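# Move all red foam blocks onto the desk

## Task

Gather every red foam block found in the room and set each one down on the desk so it rests there by itself, without the robot holding it in place. All other objects must stay on whatever shelf, table or counter they began on. The coffee table must be standing upright when the scene ends, and the robot itself must not have toppled over or be left leaning; either of those means failure.

## Robot and tools

ROBOT. TidyBot++: a single mobile base (0.54 m long, 0.50 m wide, 0.38 m tall) on four powered casters, carrying one seven-joint arm with a two-finger gripper. The shoulder sits 0.12 m ahead of the base centre, 0.68 m above the floor. Segments: upper arm 0.42 m, forearm 0.31 m, hand 0.31 m (wrist to the hand point). Folded at the start, hand pointing down, the wrist sticks up to 0.08 m past the base front and the elbow reaches up to 1.15 m. A downward-pointing hand can go no higher than about 0.94 m above the floor, and only near the base. Cameras: base_camera (644x364) and wrist_camera (fisheye, 644x476, looks along the hand).

FRAMES. Base frame: origin on the floor below the base centre, x forward, y left, z up. hand_pose is the midpoint between the finger pads, in the base frame; its z axis runs out along the fingers, and the fingers open along its y axis. Odometry frame = base frame at scene start; base_odometry counts wheel turns only (slip counts as motion), heading positive leftward, -3.142 to 3.142, drifting a few cm and degrees over ~30 moves. base_tilt is in degrees, positive when leaning forward or right.

execute_actions(actions, cameras). actions is a list holding one action or nothing (empty = just report state and images). An action may contain:
- base: exactly one relative move from where the base currently is: translate_m (metres, forward positive, -2 to 2), strafe_m (metres, left positive, -2 to 2) or rotate_rad (radians, counter-clockwise from above positive, -6.3 to 6.3). A move needing over 8.667 s at its top speed is refused.
- joints: absolute target angles by name (radians), for the one arm: joint_1_rad (any angle; positive is clockwise from above, opposite to rotate_rad), joint_2_rad shoulder -2.249 to 2.249, joint_3_rad any angle, joint_4_rad elbow -2.579 to 2.579, joint_5_rad any angle, joint_6_rad wrist -2.099 to 2.099, joint_7_rad any angle (hand down: positive counter-clockwise from above; at 1.57 the fingers open left/right), and gripper_pos 0 (open, ~85 mm gap) to 1 (closed); gap ≈ 85x(1-gripper_pos) mm. Any-angle joints rotate the short way; to turn further, use steps below half a turn. Done tolerances: ±0.039 for joints 1-4, ±0.056 for 5-7, ±0.03 gripper.
- speeds: optional caps for this action only: translate_m and strafe_m 0.05 to 0.5 m/s, rotate_rad 0.1 to 1.57 rad/s (defaults are the maxima).
An unknown key or out-of-range value rejects the whole call. Motions start together; an action lasts at most 15 s. Joints or base left out may still be driving to older targets. cameras: list of base_camera, wrist_camera or all; omitted/null = all, [] = none.

Arm geometry with joint_1_rad=0, joint_3_rad=3.14, joint_5_rad=0 (like the start): the arm lies in the base's x-z plane. Tilt from vertical (forward positive): upper arm = joint_2_rad, forearm = joint_2_rad - joint_4_rad, hand = that minus joint_6_rad. Forward reach of the hand point from the shoulder = sum of length·sin(tilt); height above it = sum of length·cos(tilt).

wait(seconds 0-10): commands nothing, returns state and images. zoom_image(camera, region [x0,y0,x1,y1] in pixels, max 504x504): enlarges part of that camera's latest image. finished_scene(scene): ends that scene irreversibly; the result reports success and gives the next scene's task. If resuming from a summary, first send an empty actions list to learn the scene and task.

RESULT LINES. base_status/joint_status per motion: done; off_target (stopped short, possibly still pushing); contact_stop / time_out (target dropped, holding). A blocked base can read done while far short. "joint command not followed" with "cause:" means a self-collision check withheld arm targets (the gripper still moves); named joints read not_followed and may be retried later. on_its_own lists uncommanded motion. motor_effort is % of max, with the peak of the last action in brackets; readings are noisy. Gripper at 1: done = empty; off_target = something held at the reading shown. "ARM HIT" = arm struck the base or itself. MOTOR HOT warns from 60 °C; at 75 °C an OVER-TEMPERATURE FAULT makes the arm sag, and joints show limit_stop_at_motor_heat (resend targets). Torque fault: a joint sensor past its limit (104.5 N m joints 1-4, 51.3 N m joints 5-7) freezes the arm and gripper for 10 s and skips the rest of the call; the base keeps going. When a stop is reported, later motion calls in that reply are skipped.

ACCURACY. Friction leaves the hand 1-2 cm off; correct by sending each joint its last command plus (wanted − read). Repeating the same target does nothing. With a load the arm sags; never command a held joint to its read angle. Trust images over hand_pose near the floor.

AVOID. Dropping, slamming or shoving objects; driving while the arm is caught on something 0.8 m or higher (tip-over risk); pushing sideways on a raised hand; driving into furniture, especially the coffee table. Release blocks so they sit on the desk unsupported. Objects may occasionally be nudged by outside forces.

Each tool is called after "Emit:" in YAML: its name, and indented under it one key for each argument.

## Session

Emit:
execute_actions:
  actions: []

Scene clock: 0.00 s.
base_odometry: x=+0.000 y=+0.000 heading=+0.000 (m, m, rad; odometry frame)
base_tilt: forward=-0.6 right=-0.2 (deg)
base_status: not commanded
joint_positions: joint_1_rad=-0.021 joint_2_rad=-0.391 joint_3_rad=+3.092 joint_4_rad=-2.517 joint_5_rad=+0.058 joint_6_rad=-0.858 joint_7_rad=+1.627 gripper_pos=+0.000
joint_status: not commanded
motor_effort: joint_1_rad=+1 joint_2_rad=+1 joint_3_rad=+1 joint_4_rad=+12 joint_5_rad=+0 joint_6_rad=-1 joint_7_rad=+1 (%)
hand_pose: x=+0.2750 y=-0.0036 z=+0.5980 quat_wxyz=(+0.032, +0.993, +0.079, +0.079) (m; base frame)
pictures: base_camera, wrist_camera
Images, in order (width x height): base_camera 644x364, wrist_camera 644x476.

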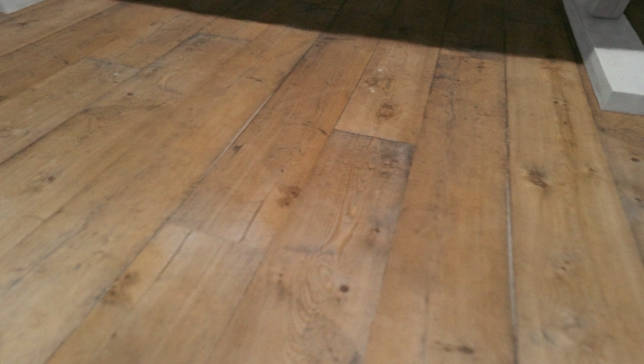

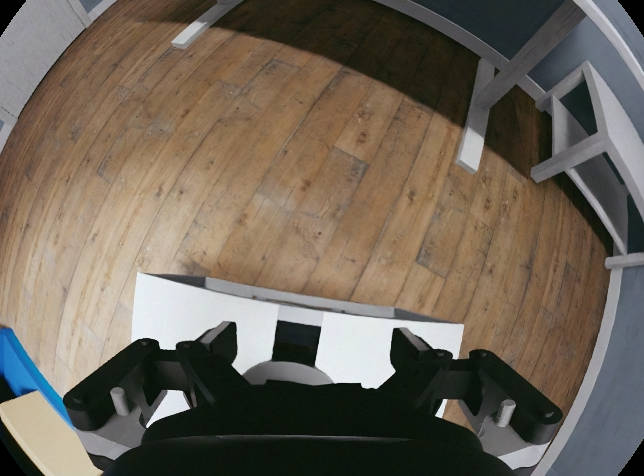

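Raise the camera to survey.

Emit:
execute_actions:
  actions:
    - {"joints":{"joint_2_rad":-0.5,"joint_4_rad":-1.2,"joint_6_rad":-1.4}}
  cameras: ["wrist_camera"]

Emit:
execute_actions:
  actions:
    - {"joints":{"joint_1_rad":-1.6}}
  cameras: ["wrist_camera"]

Emit:
execute_actions:
  actions:
    - {"joints":{"joint_1_rad":-3.2}}
  cameras: ["wrist_camera"]

Scene clock: 4.10 s.
base_odometry: x=+0.000 y=+0.000 heading=+0.000 (m, m, rad; odometry frame)
base_tilt: forward=-0.6 right=-0.2 (deg)
base_status: not commanded
joint_positions: joint_1_rad=-0.021 joint_2_rad=-0.492 joint_3_rad=+3.092 joint_4_rad=-1.219 joint_5_rad=+0.058 joint_6_rad=-1.359 joint_7_rad=+1.627 gripper_pos=+0.000
joint_status: all done
motor_effort: joint_1_rad=+1(1) joint_2_rad=+2(6) joint_3_rad=+1(1) joint_4_rad=+18(22) joint_5_rad=-1(1) joint_6_rad=+7(8) joint_7_rad=+2(2) (%)
hand_pose: x=+0.3993 y=+0.0121 z=+1.1341 quat_wxyz=(+0.036, +0.862, +0.049, +0.503) (m; base frame)
pictures: wrist_camera
camera_calibration (this result's frames):
wrist_camera: T_world_to_cam=[[0.0364445, -0.98632, 0.160763, -0.192427], [-0.474754, -0.158645, -0.865702, 1.23496], [0.879364, -0.0447726, -0.474041, 0.316685], [0, 0, 0, 1]] pos_world=[0.314834, 0.0203043, 1.25017]
Images, in order (width x height): wrist_camera 644x476.

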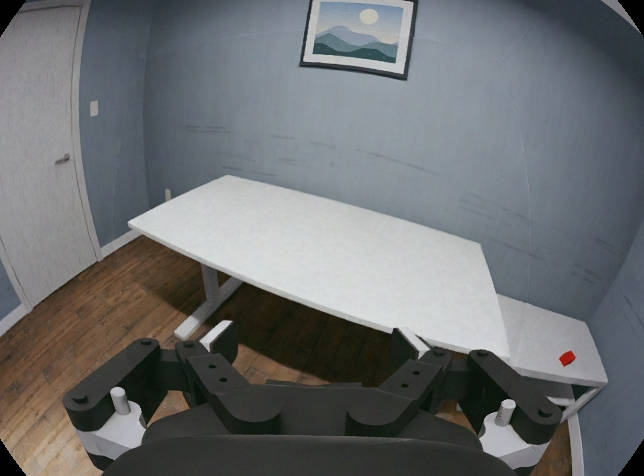

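Scene clock: 6.90 s.
base_odometry: x=+0.000 y=+0.000 heading=+0.000 (m, m, rad; odometry frame)
base_tilt: forward=-0.7 right=-0.2 (deg)
base_status: not commanded
joint_positions: joint_1_rad=-1.582 joint_2_rad=-0.492 joint_3_rad=+3.092 joint_4_rad=-1.219 joint_5_rad=+0.058 joint_6_rad=-1.359 joint_7_rad=+1.627 gripper_pos=+0.000
joint_status: all done
motor_effort: joint_1_rad=+0(1) joint_2_rad=+2(2) joint_3_rad=+1(2) joint_4_rad=+18(18) joint_5_rad=+0(1) joint_6_rad=+8(7) joint_7_rad=+2(1) (%)
hand_pose: x=+0.1095 y=+0.2804 z=+1.1341 quat_wxyz=(-0.329, +0.578, +0.641, +0.383) (m; base frame)
pictures: wrist_camera
camera_calibration (this result's frames):
wrist_camera: T_world_to_cam=[[0.986618, 0.0272194, 0.160763, -0.305498], [0.154198, -0.476217, -0.865702, 1.16012], [0.052994, 0.878906, -0.474042, 0.415024], [0, 0, 0, 1]] pos_world=[0.100528, 0.196015, 1.25017]
Images, in order (width x height): wrist_camera 644x476.

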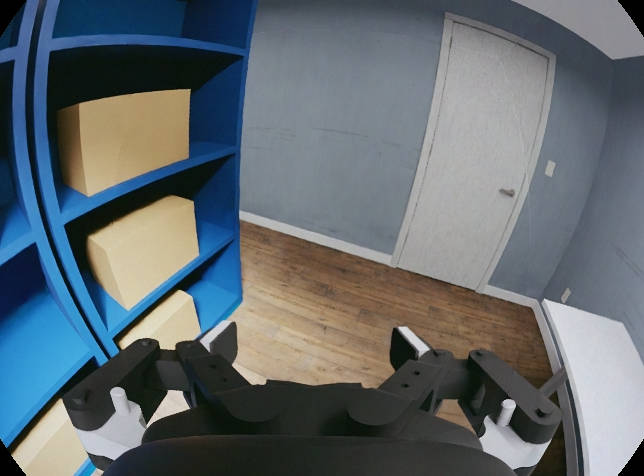

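Scene clock: 9.70 s.
base_odometry: x=+0.000 y=+0.000 heading=+0.000 (m, m, rad; odometry frame)
base_tilt: forward=-0.6 right=-0.2 (deg)
base_status: not commanded
joint_positions: joint_1_rad=-3.182 joint_2_rad=-0.492 joint_3_rad=+3.092 joint_4_rad=-1.219 joint_5_rad=+0.058 joint_6_rad=-1.359 joint_7_rad=+1.627 gripper_pos=+0.000
joint_status: all done
motor_effort: joint_1_rad=+1(2) joint_2_rad=+2(2) joint_3_rad=+1(2) joint_4_rad=+18(18) joint_5_rad=-1(0) joint_6_rad=+7(8) joint_7_rad=+1(1) (%)
hand_pose: x=-0.1610 y=-0.0177 z=+1.1341 quat_wxyz=(-0.503, -0.057, +0.862, +0.031) (m; base frame)
pictures: wrist_camera
camera_calibration (this result's frames):
wrist_camera: T_world_to_cam=[[-0.0560943, 0.985398, 0.160762, -0.181415], [0.471499, 0.168075, -0.865702, 1.12236], [-0.880081, 0.0272383, -0.474042, 0.526061], [0, 0, 0, 1]] pos_world=[-0.0763906, -0.024203, 1.25017]
Images, in order (width x height): wrist_camera 644x476.

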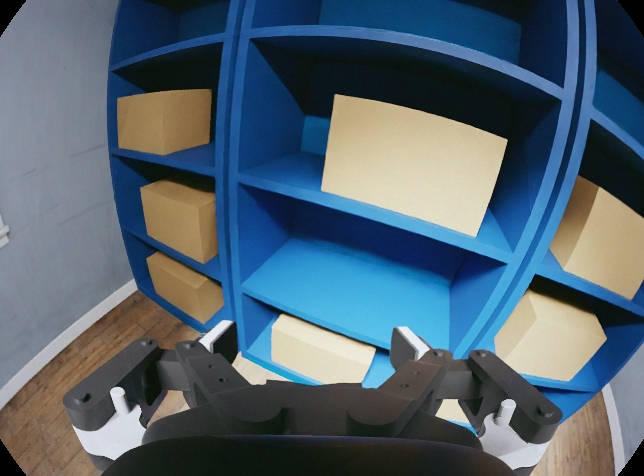

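Emit:
execute_actions:
  actions:
    - {"base":{"rotate_rad":-0.35},"joints":{"joint_1_rad":0.5,"joint_3_rad":3.19,"joint_5_rad":-0.05,"joint_7_rad":1.52,"joint_6_rad":-1.7}}

Emit:
execute_actions:
  actions:
    - {"base":{"strafe_m":-0.6}}

Scene clock: 15.87 s.
base_odometry: x=+0.000 y=+0.000 heading=-0.350 (m, m, rad; odometry frame)
base_tilt: forward=-0.6 right=-0.2 (deg)
base_status: done
joint_positions: joint_1_rad=-5.765 joint_2_rad=-0.492 joint_3_rad=+3.167 joint_4_rad=-1.219 joint_5_rad=-0.021 joint_6_rad=-1.659 joint_7_rad=+1.540 gripper_pos=+0.000
joint_status: all done
motor_effort: joint_1_rad=+1(0) joint_2_rad=+3(4) joint_3_rad=+1(2) joint_4_rad=+17(19) joint_5_rad=-2(0) joint_6_rad=+5(7) joint_7_rad=+1(2) (%)
hand_pose: x=+0.3124 y=-0.1125 z=+1.0610 quat_wxyz=(-0.079, -0.892, +0.260, -0.360) (m; base frame)
pictures: base_camera, wrist_camera
camera_calibration (this result's frames):
wrist_camera: T_world_to_cam=[[-0.516994, -0.855975, 0.00488894, 0.0525648], [-0.617013, 0.368694, -0.695241, 1.03359], [0.593306, -0.362452, -0.71876, 0.666088], [0, 0, 0, 1]] pos_world=[0.26972, -0.0946595, 1.19709]
Images, in order (width x height): base_camera 644x364, wrist_camera 644x476.

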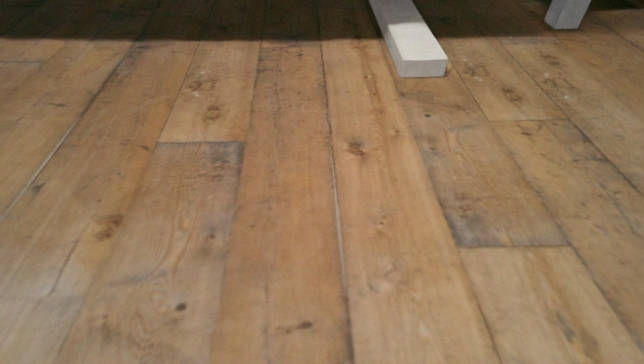

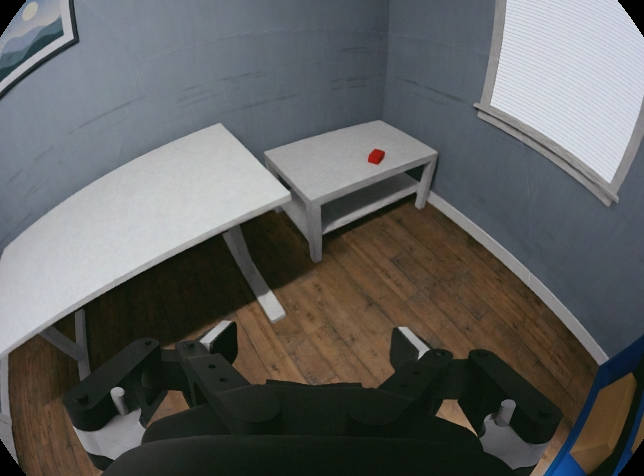

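Scene clock: 18.47 s.
base_odometry: x=-0.205 y=-0.564 heading=-0.349 (m, m, rad; odometry frame)
base_tilt: forward=-0.7 right=-0.2 (deg)
base_status: done
joint_positions: joint_1_rad=-5.765 joint_2_rad=-0.496 joint_3_rad=+3.175 joint_4_rad=-1.219 joint_5_rad=-0.024 joint_6_rad=-1.661 joint_7_rad=+1.540 gripper_pos=+0.000
joint_status: not commanded
motor_effort: joint_1_rad=+1(0) joint_2_rad=+3(5) joint_3_rad=+1(3) joint_4_rad=+17(18) joint_5_rad=-2(2) joint_6_rad=+5(6) joint_7_rad=+1(1) (%)
hand_pose: x=+0.3101 y=-0.1130 z=+1.0616 quat_wxyz=(-0.077, -0.891, +0.262, -0.362) (m; base frame)
pictures: base_camera, wrist_camera
camera_calibration (this result's frames):
wrist_camera: T_world_to_cam=[[-0.520103, -0.854103, -0.00127507, 0.0586599], [-0.612143, 0.373803, -0.696816, 1.03352], [0.595629, -0.361635, -0.717249, 0.665447], [0, 0, 0, 1]] pos_world=[0.266812, -0.0955818, 1.19754]
Images, in order (width x height): base_camera 644x364, wrist_camera 644x476.

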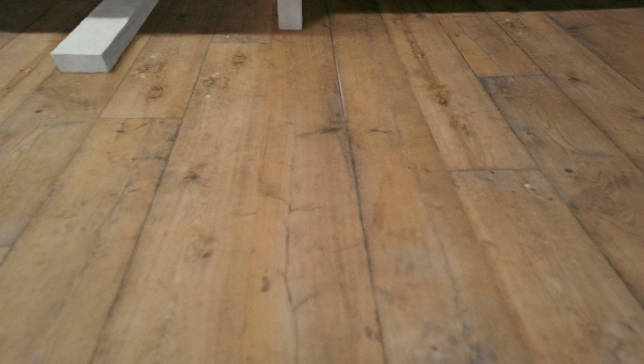

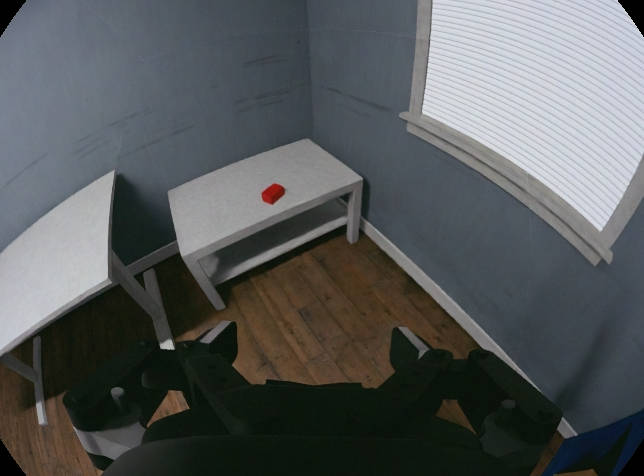

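Emit:
execute_actions:
  actions:
    - {"base":{"strafe_m":-0.42},"joints":{"joint_1_rad":0,"joint_2_rad":1.4,"joint_3_rad":3.13,"joint_5_rad":0.02,"joint_4_rad":-1.7,"joint_6_rad":1.4}}

Emit:
execute_actions:
  actions:
    - {"joints":{"joint_2_rad":0.6,"joint_4_rad":-1.2,"joint_6_rad":-1.34}}
  cameras: []

Emit:
execute_actions:
  actions:
    - {"base":{"translate_m":0.55}}

Scene clock: 25.03 s.
base_odometry: x=-0.349 y=-0.959 heading=-0.349 (m, m, rad; odometry frame)
base_tilt: forward=-0.6 right=-0.2 (deg)
base_status: done
joint_positions: joint_1_rad=-6.266 joint_2_rad=+1.398 joint_3_rad=+3.151 joint_4_rad=-1.678 joint_5_rad=-0.009 joint_6_rad=+1.362 joint_7_rad=+1.540 gripper_pos=+0.000
joint_status: all done
motor_effort: joint_1_rad=+1(1) joint_2_rad=-46(52) joint_3_rad=+0(1) joint_4_rad=+7(23) joint_5_rad=-1(2) joint_6_rad=+8(9) joint_7_rad=+1(1) (%)
hand_pose: x=+0.8619 y=-0.0175 z=+0.3956 quat_wxyz=(-0.002, -0.756, +0.019, -0.654) (m; base frame)
pictures: base_camera, wrist_camera
camera_calibration (this result's frames):
wrist_camera: T_world_to_cam=[[-0.0604734, -0.997947, 0.0210665, 0.0188438], [-0.130234, -0.0130363, -0.991398, 0.565939], [0.989637, -0.0626968, -0.129179, -0.673324], [0, 0, 0, 1]] pos_world=[0.741191, -0.0160324, 0.473695]
Images, in order (width x height): base_camera 644x364, wrist_camera 644x476.

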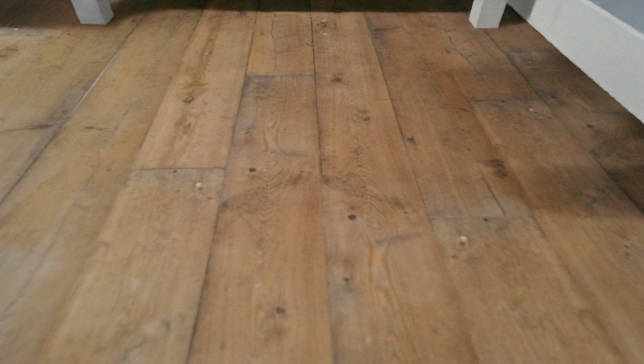

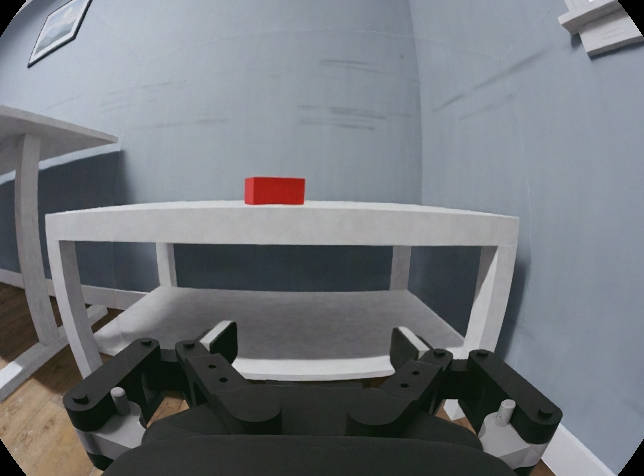

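Scene clock: 28.20 s.
base_odometry: x=-0.349 y=-0.959 heading=-0.349 (m, m, rad; odometry frame)
base_tilt: forward=-0.6 right=-0.2 (deg)
base_status: not commanded
joint_positions: joint_1_rad=-6.266 joint_2_rad=+0.596 joint_3_rad=+3.151 joint_4_rad=-1.220 joint_5_rad=-0.009 joint_6_rad=-1.311 joint_7_rad=+1.540 gripper_pos=+0.000
joint_status: all done
motor_effort: joint_1_rad=+1(0) joint_2_rad=-40(49) joint_3_rad=+0(0) joint_4_rad=+18(18) joint_5_rad=-1(1) joint_6_rad=-1(8) joint_7_rad=+2(1) (%)
hand_pose: x=+0.6646 y=-0.0093 z=+0.6426 quat_wxyz=(+0.002, -1.000, +0.029, -0.007) (m; base frame)
pictures: none
No camera images: the call's "cameras" was empty. Leave "cameras" out to get every camera's image.

Scene clock: 30.67 s.
base_odometry: x=+0.168 y=-1.147 heading=-0.350 (m, m, rad; odometry frame)
base_tilt: forward=-0.6 right=-0.2 (deg)
base_status: done
joint_positions: joint_1_rad=-6.266 joint_2_rad=+0.599 joint_3_rad=+3.150 joint_4_rad=-1.218 joint_5_rad=-0.008 joint_6_rad=-1.312 joint_7_rad=+1.540 gripper_pos=+0.000
joint_status: not commanded
motor_effort: joint_1_rad=+1(1) joint_2_rad=-40(42) joint_3_rad=+0(0) joint_4_rad=+19(19) joint_5_rad=-1(1) joint_6_rad=-1(0) joint_7_rad=+1(1) (%)
hand_pose: x=+0.6652 y=-0.0094 z=+0.6416 quat_wxyz=(+0.002, -1.000, +0.028, -0.007) (m; base frame)
pictures: base_camera, wrist_camera
camera_calibration (this result's frames):
wrist_camera: T_world_to_cam=[[-0.018482, -0.999326, 0.0317038, -0.0249538], [-0.999477, 0.0176251, -0.0271009, 0.744158], [0.0265239, -0.0321881, -0.99913, 0.752674], [0, 0, 0, 1]] pos_world=[0.723343, -0.0138257, 0.772978]
Images, in order (width x height): base_camera 644x364, wrist_camera 644x476.

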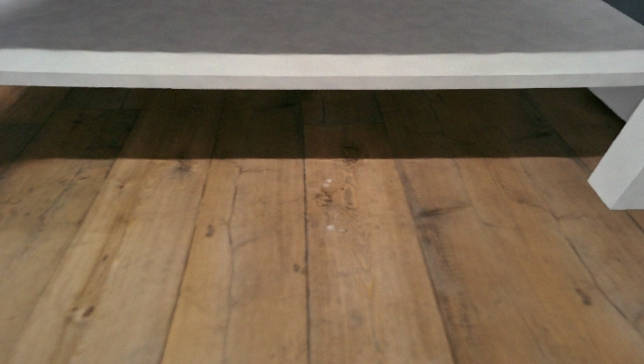

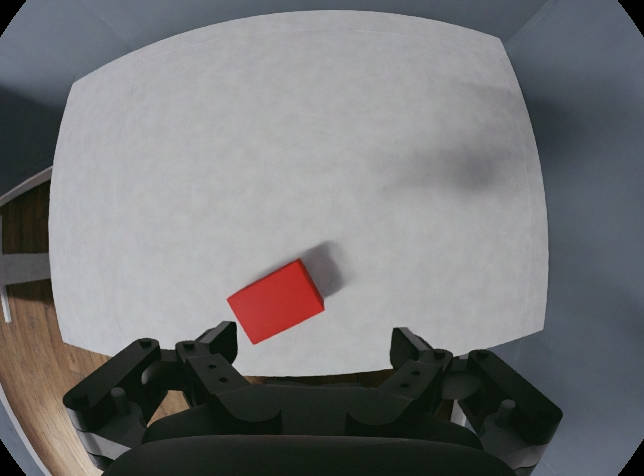

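Emit:
execute_actions:
  actions:
    - {"base":{"strafe_m":0.035},"joints":{"joint_2_rad":0.7,"joint_4_rad":-1.37,"joint_6_rad":-1.07,"joint_7_rad":0.44}}
  cameras: ["wrist_camera"]

Scene clock: 33.70 s.
base_odometry: x=+0.180 y=-1.114 heading=-0.350 (m, m, rad; odometry frame)
base_tilt: forward=-0.7 right=-0.2 (deg)
base_status: done
joint_positions: joint_1_rad=-6.280 joint_2_rad=+0.697 joint_3_rad=+3.143 joint_4_rad=-1.351 joint_5_rad=-0.007 joint_6_rad=-1.108 joint_7_rad=+0.442 gripper_pos=+0.000
joint_status: all done
motor_effort: joint_1_rad=+0(4) joint_2_rad=-42(44) joint_3_rad=+0(1) joint_4_rad=+16(19) joint_5_rad=-1(2) joint_6_rad=+0(1) joint_7_rad=+1(0) (%)
hand_pose: x=+0.6638 y=+0.0009 z=+0.5486 quat_wxyz=(-0.002, -0.843, +0.538, +0.007) (m; base frame)
pictures: wrist_camera
camera_calibration (this result's frames):
wrist_camera: T_world_to_cam=[[-0.888856, -0.455938, 0.0453366, 0.558082], [-0.456509, 0.889715, -0.00256123, 0.365328], [-0.0391689, -0.0229731, -0.998968, 0.703717], [0, 0, 0, 1]] pos_world=[0.690394, -0.0544208, 0.678626]
Images, in order (width x height): wrist_camera 644x476.

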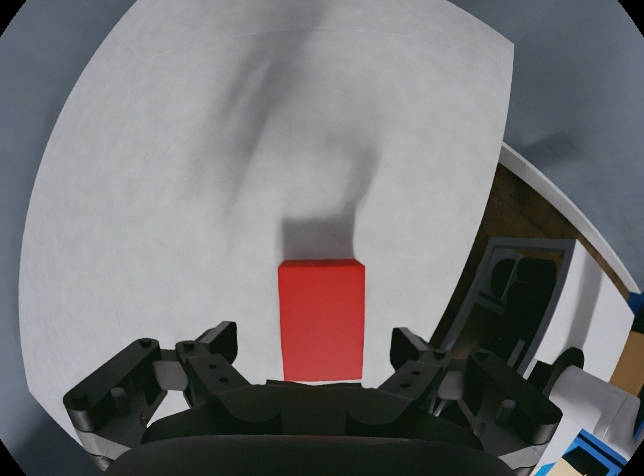

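Emit:
execute_actions:
  actions:
    - {"joints":{"joint_2_rad":0.78,"joint_4_rad":-1.47,"joint_6_rad":-0.87}}
  cameras: ["wrist_camera"]

Emit:
execute_actions:
  actions:
    - {"joints":{"gripper_pos":1}}
  cameras: ["wrist_camera"]

Emit:
execute_actions:
  actions:
    - {"joints":{"joint_2_rad":0.45,"joint_4_rad":-0.7,"joint_6_rad":-1.95,"joint_7_rad":1.57}}
  cameras: ["wrist_camera"]

Scene clock: 36.67 s.
base_odometry: x=+0.180 y=-1.114 heading=-0.350 (m, m, rad; odometry frame)
base_tilt: forward=-0.6 right=-0.2 (deg)
base_status: not commanded
joint_positions: joint_1_rad=-6.280 joint_2_rad=+0.783 joint_3_rad=+3.143 joint_4_rad=-1.453 joint_5_rad=-0.007 joint_6_rad=-0.906 joint_7_rad=+0.442 gripper_pos=+0.000
joint_status: all done
motor_effort: joint_1_rad=+1(0) joint_2_rad=-43(46) joint_3_rad=+0(0) joint_4_rad=+15(17) joint_5_rad=-1(1) joint_6_rad=-1(1) joint_7_rad=+1(1) (%)
hand_pose: x=+0.6629 y=+0.0006 z=+0.4745 quat_wxyz=(+0.002, -0.843, +0.538, +0.001) (m; base frame)
pictures: wrist_camera
camera_calibration (this result's frames):
wrist_camera: T_world_to_cam=[[-0.889841, -0.45503, 0.033627, 0.566755], [-0.455553, 0.890157, -0.00957884, 0.367679], [-0.0255747, -0.0238425, -0.999389, 0.620823], [0, 0, 0, 1]] pos_world=[0.687696, -0.0545997, 0.604907]
Images, in order (width x height): wrist_camera 644x476.

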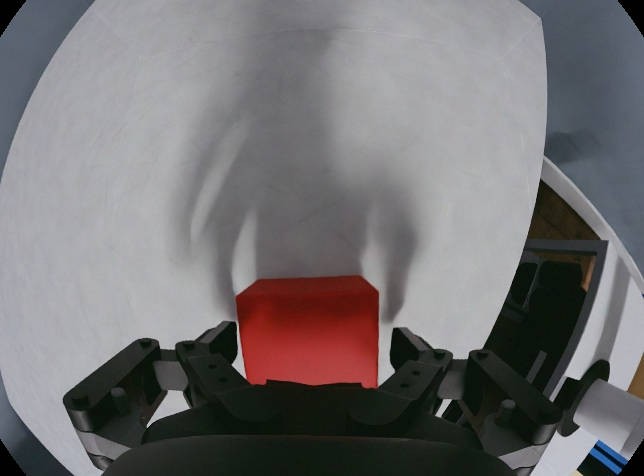

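Scene clock: 37.77 s.
base_odometry: x=+0.180 y=-1.114 heading=-0.350 (m, m, rad; odometry frame)
base_tilt: forward=-0.6 right=-0.2 (deg)
base_status: not commanded
joint_positions: joint_1_rad=-6.280 joint_2_rad=+0.778 joint_3_rad=+3.143 joint_4_rad=-1.453 joint_5_rad=-0.006 joint_6_rad=-0.906 joint_7_rad=+0.442 gripper_pos=+0.375
joint_status: gripper_pos off_target (ended at +0.375, target +1.000)
motor_effort: joint_1_rad=+1(1) joint_2_rad=-43(44) joint_3_rad=+0(0) joint_4_rad=+15(15) joint_5_rad=-1(2) joint_6_rad=-1(3) joint_7_rad=+1(0) (%)
hand_pose: x=+0.6640 y=+0.0006 z=+0.4772 quat_wxyz=(+0.003, -0.843, +0.538, -0.001) (m; base frame)
pictures: wrist_camera
camera_calibration (this result's frames):
wrist_camera: T_world_to_cam=[[-0.889968, -0.455099, 0.0290161, 0.569917], [-0.455569, 0.890118, -0.0120756, 0.369443], [-0.0203322, -0.0239658, -0.999506, 0.620134], [0, 0, 0, 1]] pos_world=[0.688124, -0.0546179, 0.607752]
Images, in order (width x height): wrist_camera 644x476.

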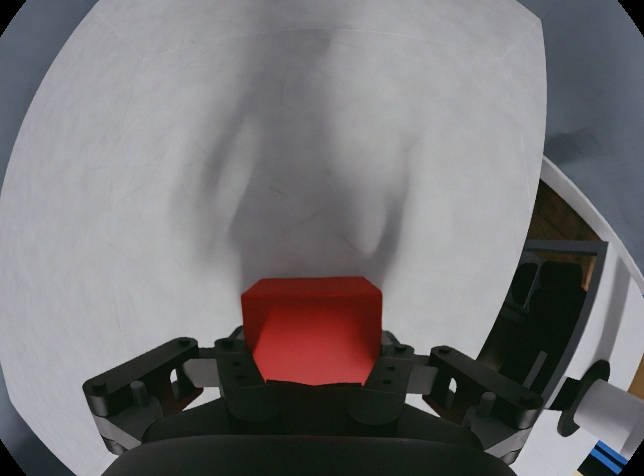

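Scene clock: 39.80 s.
base_odometry: x=+0.180 y=-1.114 heading=-0.350 (m, m, rad; odometry frame)
base_tilt: forward=-0.6 right=-0.2 (deg)
base_status: not commanded
joint_positions: joint_1_rad=-6.280 joint_2_rad=+0.452 joint_3_rad=+3.143 joint_4_rad=-0.721 joint_5_rad=-0.006 joint_6_rad=-1.914 joint_7_rad=+1.553 gripper_pos=+0.375
joint_status: all done
motor_effort: joint_1_rad=+1(1) joint_2_rad=-35(47) joint_3_rad=+0(0) joint_4_rad=+18(19) joint_5_rad=-1(1) joint_6_rad=-1(2) joint_7_rad=+2(1) (%)
hand_pose: x=+0.6096 y=+0.0013 z=+0.8715 quat_wxyz=(+0.003, -1.000, +0.010, -0.028) (m; base frame)
pictures: wrist_camera
camera_calibration (this result's frames):
wrist_camera: T_world_to_cam=[[0.0178449, -0.999373, 0.0305781, -0.0436863], [-0.997419, -0.0199205, -0.068977, 0.729892], [0.0695428, -0.0292683, -0.99715, 0.956278], [0, 0, 0, 1]] pos_world=[0.662285, -0.00113042, 1.00523]
Images, in order (width x height): wrist_camera 644x476.

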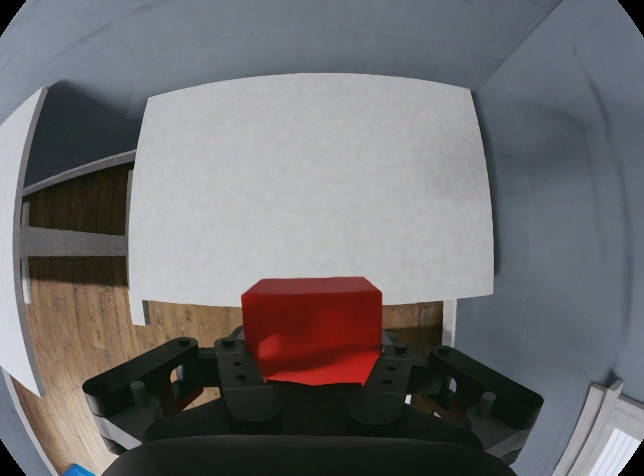

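Emit:
execute_actions:
  actions:
    - {"base":{"translate_m":-0.13}}
  cameras: []

Emit:
execute_actions:
  actions:
    - {"base":{"strafe_m":1.2}}

Emit:
execute_actions:
  actions:
    - {"joints":{"joint_2_rad":0.52,"joint_4_rad":-0.97,"joint_6_rad":-1.62}}

Scene clock: 43.53 s.
base_odometry: x=+0.057 y=-1.070 heading=-0.350 (m, m, rad; odometry frame)
base_tilt: forward=-0.6 right=-0.2 (deg)
base_status: done
joint_positions: joint_1_rad=-6.280 joint_2_rad=+0.446 joint_3_rad=+3.143 joint_4_rad=-0.720 joint_5_rad=-0.006 joint_6_rad=-1.914 joint_7_rad=+1.553 gripper_pos=+0.375
joint_status: not commanded
motor_effort: joint_1_rad=+1(1) joint_2_rad=-35(39) joint_3_rad=+0(0) joint_4_rad=+18(19) joint_5_rad=-1(1) joint_6_rad=+0(1) joint_7_rad=+1(2) (%)
hand_pose: x=+0.6084 y=+0.0012 z=+0.8745 quat_wxyz=(+0.003, -0.999, +0.010, -0.031) (m; base frame)
pictures: none
No camera images: the call's "cameras" was empty. Leave "cameras" out to get every camera's image.

Scene clock: 47.30 s.
base_odometry: x=+0.468 y=+0.058 heading=-0.350 (m, m, rad; odometry frame)
base_tilt: forward=-0.6 right=-0.3 (deg)
base_status: done
joint_positions: joint_1_rad=-6.281 joint_2_rad=+0.446 joint_3_rad=+3.143 joint_4_rad=-0.720 joint_5_rad=-0.004 joint_6_rad=-1.914 joint_7_rad=+1.553 gripper_pos=+0.375
joint_status: not commanded
motor_effort: joint_1_rad=+1(4) joint_2_rad=-35(36) joint_3_rad=+0(2) joint_4_rad=+19(18) joint_5_rad=-1(2) joint_6_rad=+0(0) joint_7_rad=+2(1) (%)
hand_pose: x=+0.6084 y=+0.0012 z=+0.8744 quat_wxyz=(+0.002, -0.999, +0.009, -0.030) (m; base frame)
pictures: base_camera, wrist_camera
camera_calibration (this result's frames):
wrist_camera: T_world_to_cam=[[0.0180207, -0.999294, 0.0329518, -0.0460409], [-0.997016, -0.0204341, -0.074436, 0.733441], [0.0750568, -0.0315121, -0.996681, 0.955463], [0, 0, 0, 1]] pos_world=[0.660369, -0.000912595, 1.0084]
Images, in order (width x height): base_camera 644x364, wrist_camera 644x476.

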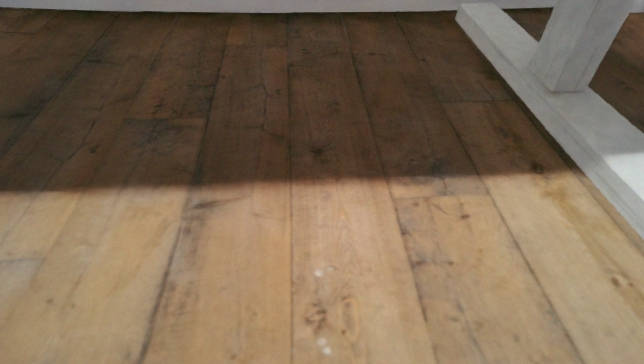

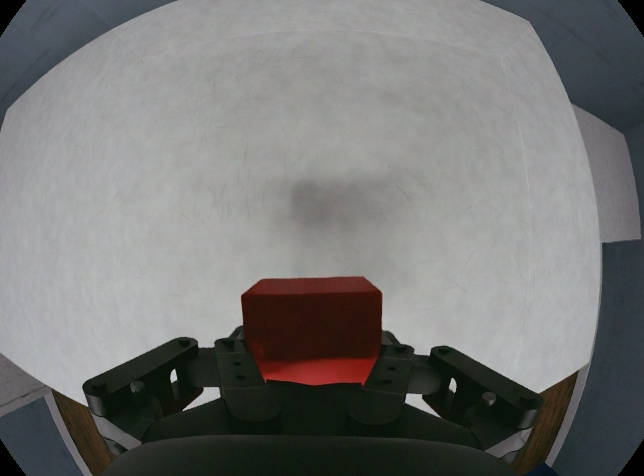

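Scene clock: 48.83 s.
base_odometry: x=+0.468 y=+0.058 heading=-0.350 (m, m, rad; odometry frame)
base_tilt: forward=-0.6 right=-0.2 (deg)
base_status: not commanded
joint_positions: joint_1_rad=-6.281 joint_2_rad=+0.526 joint_3_rad=+3.143 joint_4_rad=-0.955 joint_5_rad=-0.004 joint_6_rad=-1.657 joint_7_rad=+1.553 gripper_pos=+0.375
joint_status: all done
motor_effort: joint_1_rad=+1(0) joint_2_rad=-39(42) joint_3_rad=+0(0) joint_4_rad=+19(20) joint_5_rad=-1(1) joint_6_rad=-1(1) joint_7_rad=+1(1) (%)
hand_pose: x=+0.6444 y=+0.0011 z=+0.7627 quat_wxyz=(+0.002, -1.000, +0.010, -0.002) (m; base frame)
pictures: base_camera, wrist_camera
camera_calibration (this result's frames):
wrist_camera: T_world_to_cam=[[0.0189232, -0.999322, 0.0315846, -0.0426088], [-0.999655, -0.0194855, -0.0175892, 0.719317], [0.0181927, -0.0312408, -0.999346, 0.880138], [0, 0, 0, 1]] pos_world=[0.703863, -0.00106746, 0.893561]
Images, in order (width x height): base_camera 644x364, wrist_camera 644x476.

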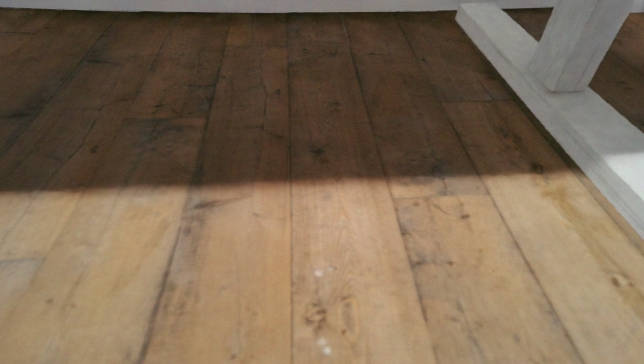

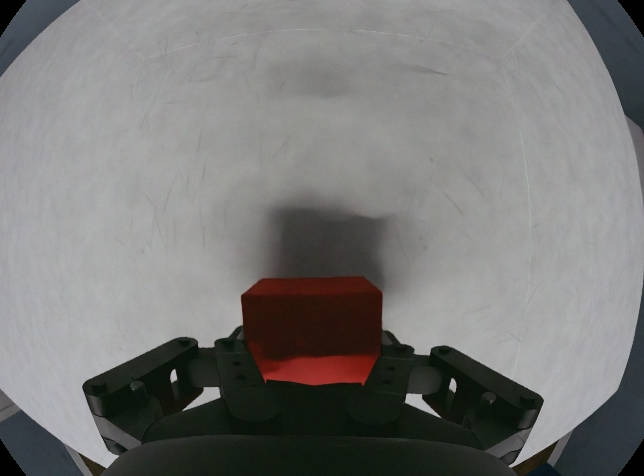

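Emit:
execute_actions:
  actions:
    - {"joints":{"joint_4_rad":-1.07,"joint_6_rad":-1.52}}
  cameras: ["wrist_camera"]

Emit:
execute_actions:
  actions:
    - {"joints":{"gripper_pos":0}}
  cameras: ["wrist_camera"]

Emit:
execute_actions:
  actions:
    - {"joints":{"joint_2_rad":-0.5}}
  cameras: []

Emit:
execute_actions:
  actions:
    - {"base":{"strafe_m":1.3},"joints":{"joint_1_rad":-2.9}}

Scene clock: 52.60 s.
base_odometry: x=+0.468 y=+0.058 heading=-0.350 (m, m, rad; odometry frame)
base_tilt: forward=-0.6 right=-0.2 (deg)
base_status: not commanded
joint_positions: joint_1_rad=-6.281 joint_2_rad=+0.505 joint_3_rad=+3.143 joint_4_rad=-1.040 joint_5_rad=-0.004 joint_6_rad=-1.557 joint_7_rad=+1.553 gripper_pos=+0.375
joint_status: all done
motor_effort: joint_1_rad=+0(0) joint_2_rad=-35(39) joint_3_rad=+0(0) joint_4_rad=+17(20) joint_5_rad=-1(2) joint_6_rad=+0(2) joint_7_rad=+1(2) (%)
hand_pose: x=+0.6489 y=+0.0011 z=+0.7472 quat_wxyz=(+0.002, -1.000, +0.010, -0.020) (m; base frame)
pictures: wrist_camera
camera_calibration (this result's frames):
wrist_camera: T_world_to_cam=[[0.0174218, -0.999325, 0.0323433, -0.041842], [-0.998414, -0.01912, -0.0529596, 0.749149], [0.0535422, -0.0313694, -0.998073, 0.840718], [0, 0, 0, 1]] pos_world=[0.703675, -0.00111721, 0.880125]
Images, in order (width x height): wrist_camera 644x476.

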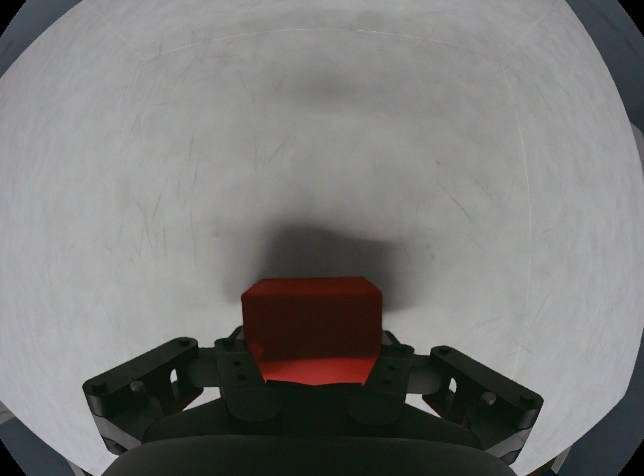

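Scene clock: 53.70 s.
base_odometry: x=+0.468 y=+0.058 heading=-0.350 (m, m, rad; odometry frame)
base_tilt: forward=-0.6 right=-0.2 (deg)
base_status: not commanded
joint_positions: joint_1_rad=-6.281 joint_2_rad=+0.513 joint_3_rad=+3.143 joint_4_rad=-1.048 joint_5_rad=-0.004 joint_6_rad=-1.557 joint_7_rad=+1.553 gripper_pos=+0.000
joint_status: all done
motor_effort: joint_1_rad=+1(1) joint_2_rad=-38(39) joint_3_rad=+0(0) joint_4_rad=+19(19) joint_5_rad=-1(1) joint_6_rad=-1(0) joint_7_rad=+1(2) (%)
hand_pose: x=+0.6470 y=+0.0011 z=+0.7401 quat_wxyz=(+0.002, -1.000, +0.010, -0.011) (m; base frame)
pictures: wrist_camera
camera_calibration (this result's frames):
wrist_camera: T_world_to_cam=[[0.0179488, -0.999326, 0.0320147, -0.0416725], [-0.999152, -0.0191141, -0.0364709, 0.735153], [0.0370583, -0.031333, -0.998822, 0.844948], [0, 0, 0, 1]] pos_world=[0.703965, -0.00111798, 0.872098]
Images, in order (width x height): wrist_camera 644x476.

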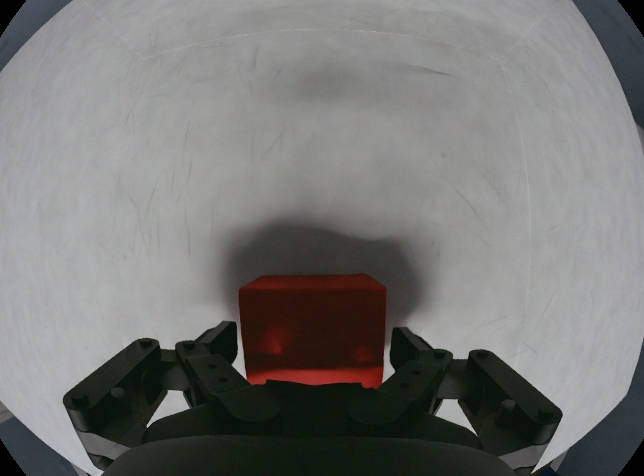

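Scene clock: 56.00 s.
base_odometry: x=+0.468 y=+0.058 heading=-0.350 (m, m, rad; odometry frame)
base_tilt: forward=-0.6 right=-0.2 (deg)
base_status: not commanded
joint_positions: joint_1_rad=-6.281 joint_2_rad=-0.502 joint_3_rad=+3.143 joint_4_rad=-1.051 joint_5_rad=-0.004 joint_6_rad=-1.557 joint_7_rad=+1.553 gripper_pos=+0.000
joint_status: all done
motor_effort: joint_1_rad=+1(1) joint_2_rad=+5(41) joint_3_rad=+1(0) joint_4_rad=+16(20) joint_5_rad=-1(1) joint_6_rad=+7(7) joint_7_rad=+2(2) (%)
hand_pose: x=+0.3485 y=+0.0016 z=+1.1599 quat_wxyz=(+0.005, -0.869, +0.008, -0.495) (m; base frame)
pictures: none
No camera images: the call's "cameras" was empty. Leave "cameras" out to get every camera's image.

Scene clock: 59.97 s.
base_odometry: x=+0.913 y=+1.279 heading=-0.350 (m, m, rad; odometry frame)
base_tilt: forward=-0.6 right=-0.2 (deg)
base_status: done
joint_positions: joint_1_rad=-9.166 joint_2_rad=-0.501 joint_3_rad=+3.143 joint_4_rad=-1.051 joint_5_rad=-0.003 joint_6_rad=-1.557 joint_7_rad=+1.553 gripper_pos=+0.000
joint_status: all done
motor_effort: joint_1_rad=+1(1) joint_2_rad=+4(6) joint_3_rad=+1(1) joint_4_rad=+15(16) joint_5_rad=-1(2) joint_6_rad=+8(7) joint_7_rad=+2(1) (%)
hand_pose: x=-0.1038 y=+0.0571 z=+1.1596 quat_wxyz=(+0.491, -0.119, -0.861, -0.058) (m; base frame)
pictures: base_camera, wrist_camera
camera_calibration (this result's frames):
wrist_camera: T_world_to_cam=[[0.2722, 0.961638, 0.0340615, -0.0735886], [0.488236, -0.107523, -0.866062, 1.12287], [-0.829176, 0.252372, -0.498774, 0.607527], [0, 0, 0, 1]] pos_world=[-0.0244493, 0.0381776, 1.278]
Images, in order (width x height): base_camera 644x364, wrist_camera 644x476.

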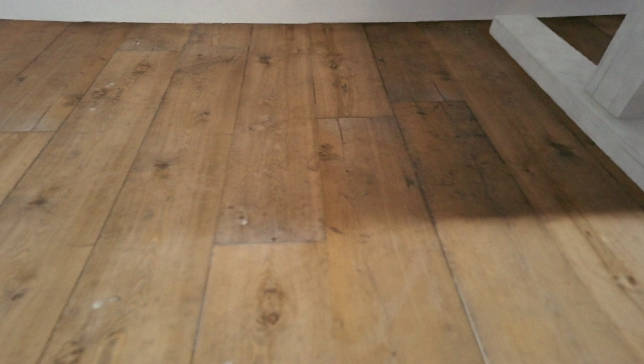

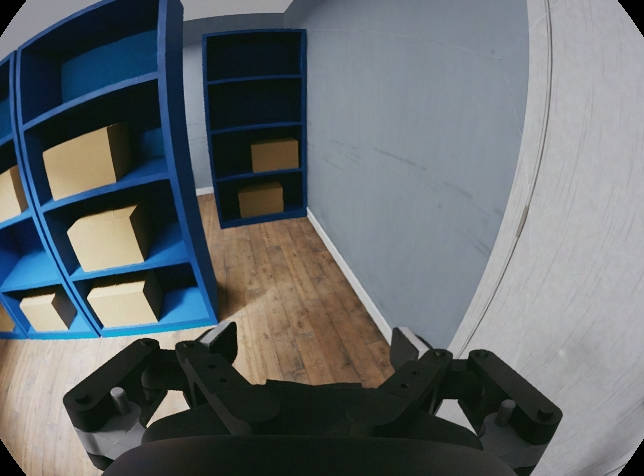

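Emit:
execute_actions:
  actions:
    - {"base":{"strafe_m":0.24}}
  cameras: []

Emit:
execute_actions:
  actions:
    - {"base":{"translate_m":-2},"joints":{"joint_1_rad":2.0}}

Scene clock: 63.50 s.
base_odometry: x=+0.996 y=+1.505 heading=-0.349 (m, m, rad; odometry frame)
base_tilt: forward=-0.6 right=-0.2 (deg)
base_status: done
joint_positions: joint_1_rad=-9.166 joint_2_rad=-0.501 joint_3_rad=+3.142 joint_4_rad=-1.051 joint_5_rad=-0.003 joint_6_rad=-1.557 joint_7_rad=+1.553 gripper_pos=+0.000
joint_status: not commanded
motor_effort: joint_1_rad=+1(1) joint_2_rad=+4(7) joint_3_rad=+1(3) joint_4_rad=+16(16) joint_5_rad=-1(2) joint_6_rad=+7(6) joint_7_rad=+2(1) (%)
hand_pose: x=-0.1040 y=+0.0567 z=+1.1596 quat_wxyz=(+0.491, -0.119, -0.861, -0.058) (m; base frame)
pictures: none
No camera images: the call's "cameras" was empty. Leave "cameras" out to get every camera's image.

Scene clock: 68.87 s.
base_odometry: x=-0.884 y=+2.190 heading=-0.349 (m, m, rad; odometry frame)
base_tilt: forward=-0.7 right=-0.2 (deg)
base_status: done
joint_positions: joint_1_rad=-10.549 joint_2_rad=-0.503 joint_3_rad=+3.142 joint_4_rad=-1.051 joint_5_rad=-0.002 joint_6_rad=-1.557 joint_7_rad=+1.553 gripper_pos=+0.000
joint_status: all done
motor_effort: joint_1_rad=+1(1) joint_2_rad=+5(9) joint_3_rad=+1(2) joint_4_rad=+15(16) joint_5_rad=-1(2) joint_6_rad=+7(7) joint_7_rad=+1(1) (%)
hand_pose: x=+0.0219 y=-0.2075 z=+1.1602 quat_wxyz=(+0.416, +0.457, -0.739, +0.268) (m; base frame)
pictures: base_camera, wrist_camera
camera_calibration (this result's frames):
wrist_camera: T_world_to_cam=[[-0.893744, 0.447217, 0.034927, 0.0643363], [0.195222, 0.45788, -0.867315, 1.15871], [-0.40387, -0.768338, -0.496533, 0.555151], [0, 0, 0, 1]] pos_world=[0.0555021, -0.13278, 1.27837]
Images, in order (width x height): base_camera 644x364, wrist_camera 644x476.

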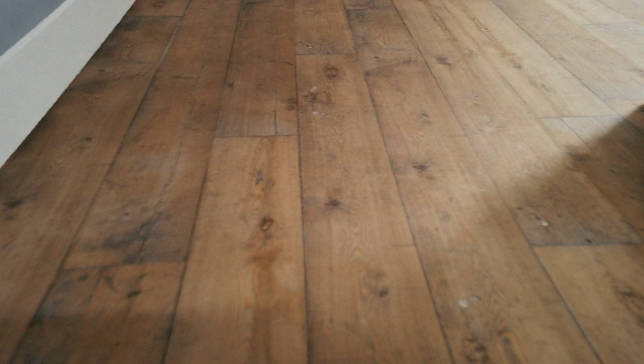

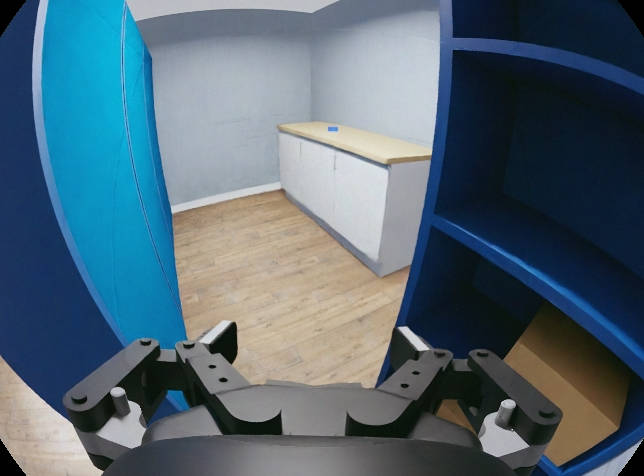

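Emit:
execute_actions:
  actions:
    - {"base":{"translate_m":-0.12}}
  cameras: []

Emit:
execute_actions:
  actions:
    - {"base":{"strafe_m":-1},"joints":{"joint_1_rad":3.3}}

Scene clock: 71.57 s.
base_odometry: x=-0.996 y=+2.232 heading=-0.350 (m, m, rad; odometry frame)
base_tilt: forward=-0.6 right=-0.2 (deg)
base_status: done
joint_positions: joint_1_rad=-10.549 joint_2_rad=-0.500 joint_3_rad=+3.141 joint_4_rad=-1.051 joint_5_rad=-0.002 joint_6_rad=-1.557 joint_7_rad=+1.553 gripper_pos=+0.000
joint_status: not commanded
motor_effort: joint_1_rad=+1(1) joint_2_rad=+4(7) joint_3_rad=+1(2) joint_4_rad=+16(16) joint_5_rad=-1(2) joint_6_rad=+7(8) joint_7_rad=+1(1) (%)
hand_pose: x=+0.0216 y=-0.2088 z=+1.1596 quat_wxyz=(+0.415, +0.458, -0.739, +0.268) (m; base frame)
pictures: none
No camera images: the call's "cameras" was empty. Leave "cameras" out to get every camera's image.

Scene clock: 74.93 s.
base_odometry: x=-1.339 y=+1.292 heading=-0.350 (m, m, rad; odometry frame)
base_tilt: forward=-0.6 right=-0.2 (deg)
base_status: done
joint_positions: joint_1_rad=-9.283 joint_2_rad=-0.504 joint_3_rad=+3.141 joint_4_rad=-1.051 joint_5_rad=-0.002 joint_6_rad=-1.557 joint_7_rad=+1.553 gripper_pos=+0.000
joint_status: all done
motor_effort: joint_1_rad=+1(0) joint_2_rad=+5(8) joint_3_rad=+1(3) joint_4_rad=+15(16) joint_5_rad=-1(1) joint_6_rad=+7(7) joint_7_rad=+1(1) (%)
hand_pose: x=-0.1075 y=+0.0299 z=+1.1605 quat_wxyz=(+0.495, -0.068, -0.866, -0.030) (m; base frame)
pictures: base_camera, wrist_camera
camera_calibration (this result's frames):
wrist_camera: T_world_to_cam=[[0.157516, 0.986882, 0.0354068, -0.0611314], [0.494343, -0.0477619, -0.867954, 1.12357], [-0.854876, 0.154219, -0.495381, 0.607977], [0, 0, 0, 1]] pos_world=[-0.0260566, 0.0202316, 1.27856]
Images, in order (width x height): base_camera 644x364, wrist_camera 644x476.

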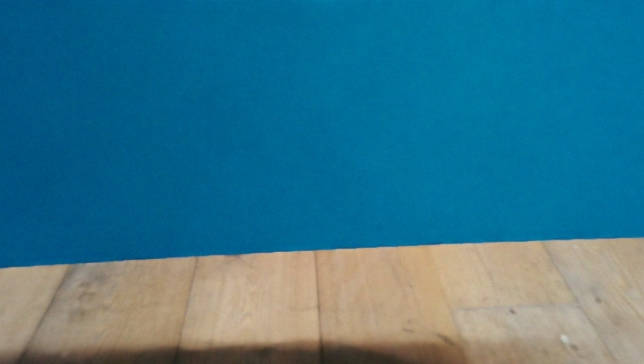

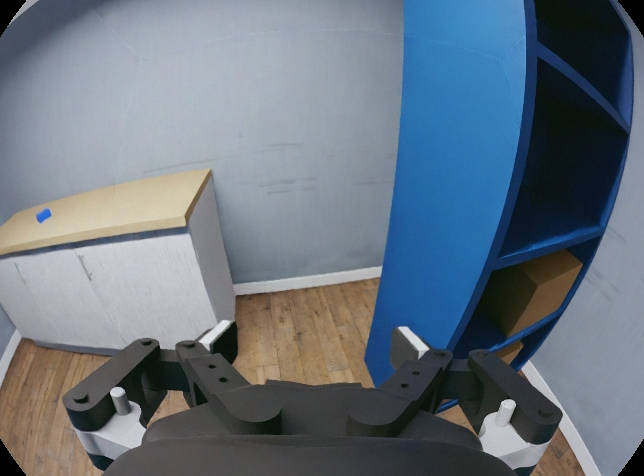

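There's a gap behind the shelf.

Emit:
execute_actions:
  actions:
    - {"base":{"translate_m":-0.9},"joints":{"joint_1_rad":4.2}}

Scene clock: 78.80 s.
base_odometry: x=-2.185 y=+1.600 heading=-0.350 (m, m, rad; odometry frame)
base_tilt: forward=-0.6 right=-0.2 (deg)
base_status: done
joint_positions: joint_1_rad=-8.384 joint_2_rad=-0.503 joint_3_rad=+3.140 joint_4_rad=-1.051 joint_5_rad=-0.002 joint_6_rad=-1.556 joint_7_rad=+1.553 gripper_pos=+0.000
joint_status: all done
motor_effort: joint_1_rad=+1(0) joint_2_rad=+5(9) joint_3_rad=+1(2) joint_4_rad=+16(16) joint_5_rad=-1(2) joint_6_rad=+7(7) joint_7_rad=+1(1) (%)
hand_pose: x=+0.0011 y=+0.1963 z=+1.1603 quat_wxyz=(+0.433, -0.438, -0.750, -0.242) (m; base frame)
pictures: base_camera, wrist_camera
camera_calibration (this result's frames):
wrist_camera: T_world_to_cam=[[0.870359, 0.491134, 0.0355169, -0.146039], [0.270822, -0.417199, -0.867525, 1.14993], [-0.411254, 0.764678, -0.496123, 0.555592], [0, 0, 0, 1]] pos_world=[0.0441678, 0.126628, 1.27843]
Images, in order (width x height): base_camera 644x364, wrist_camera 644x476.

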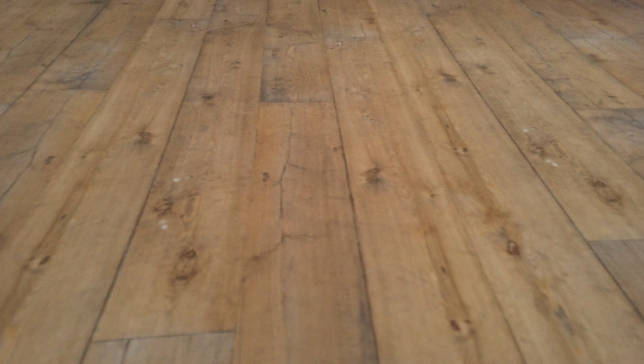

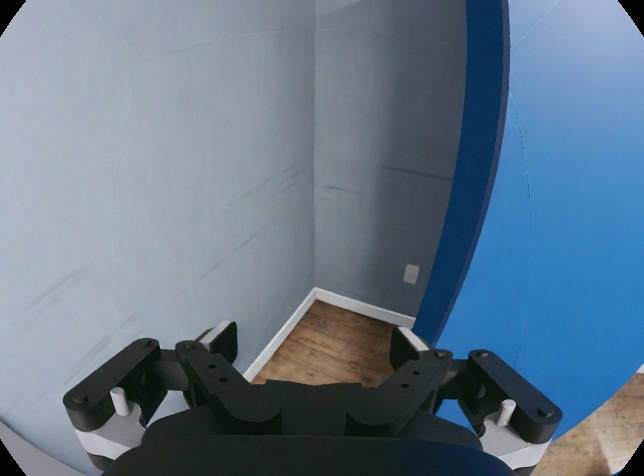

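Emit:
execute_actions:
  actions:
    - {"joints":{"joint_2_rad":0.2}}

Scene clock: 81.27 s.
base_odometry: x=-2.185 y=+1.600 heading=-0.350 (m, m, rad; odometry frame)
base_tilt: forward=-0.6 right=-0.2 (deg)
base_status: not commanded
joint_positions: joint_1_rad=-8.384 joint_2_rad=+0.203 joint_3_rad=+3.140 joint_4_rad=-1.054 joint_5_rad=-0.002 joint_6_rad=-1.556 joint_7_rad=+1.553 gripper_pos=+0.000
joint_status: all done
motor_effort: joint_1_rad=+0(1) joint_2_rad=-27(30) joint_3_rad=+1(1) joint_4_rad=+20(21) joint_5_rad=-1(1) joint_6_rad=+2(7) joint_7_rad=+1(1) (%)
hand_pose: x=-0.1278 y=+0.4164 z=+0.8962 quat_wxyz=(+0.143, -0.497, -0.852, -0.079) (m; base frame)
pictures: base_camera, wrist_camera
camera_calibration (this result's frames):
wrist_camera: T_world_to_cam=[[0.856714, 0.514431, 0.0374363, -0.145721], [0.495758, -0.801236, -0.33503, 0.759003], [-0.142355, 0.305584, -0.941463, 0.827901], [0, 0, 0, 1]] pos_world=[-0.133585, 0.430111, 1.03918]
Images, in order (width x height): base_camera 644x364, wrist_camera 644x476.

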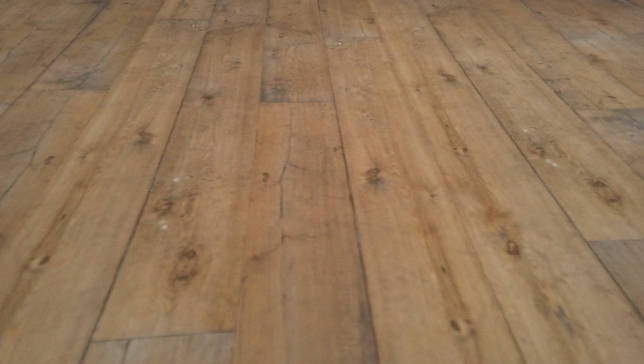

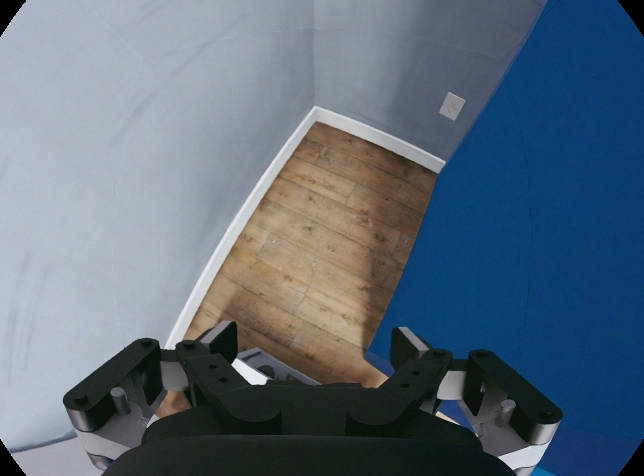

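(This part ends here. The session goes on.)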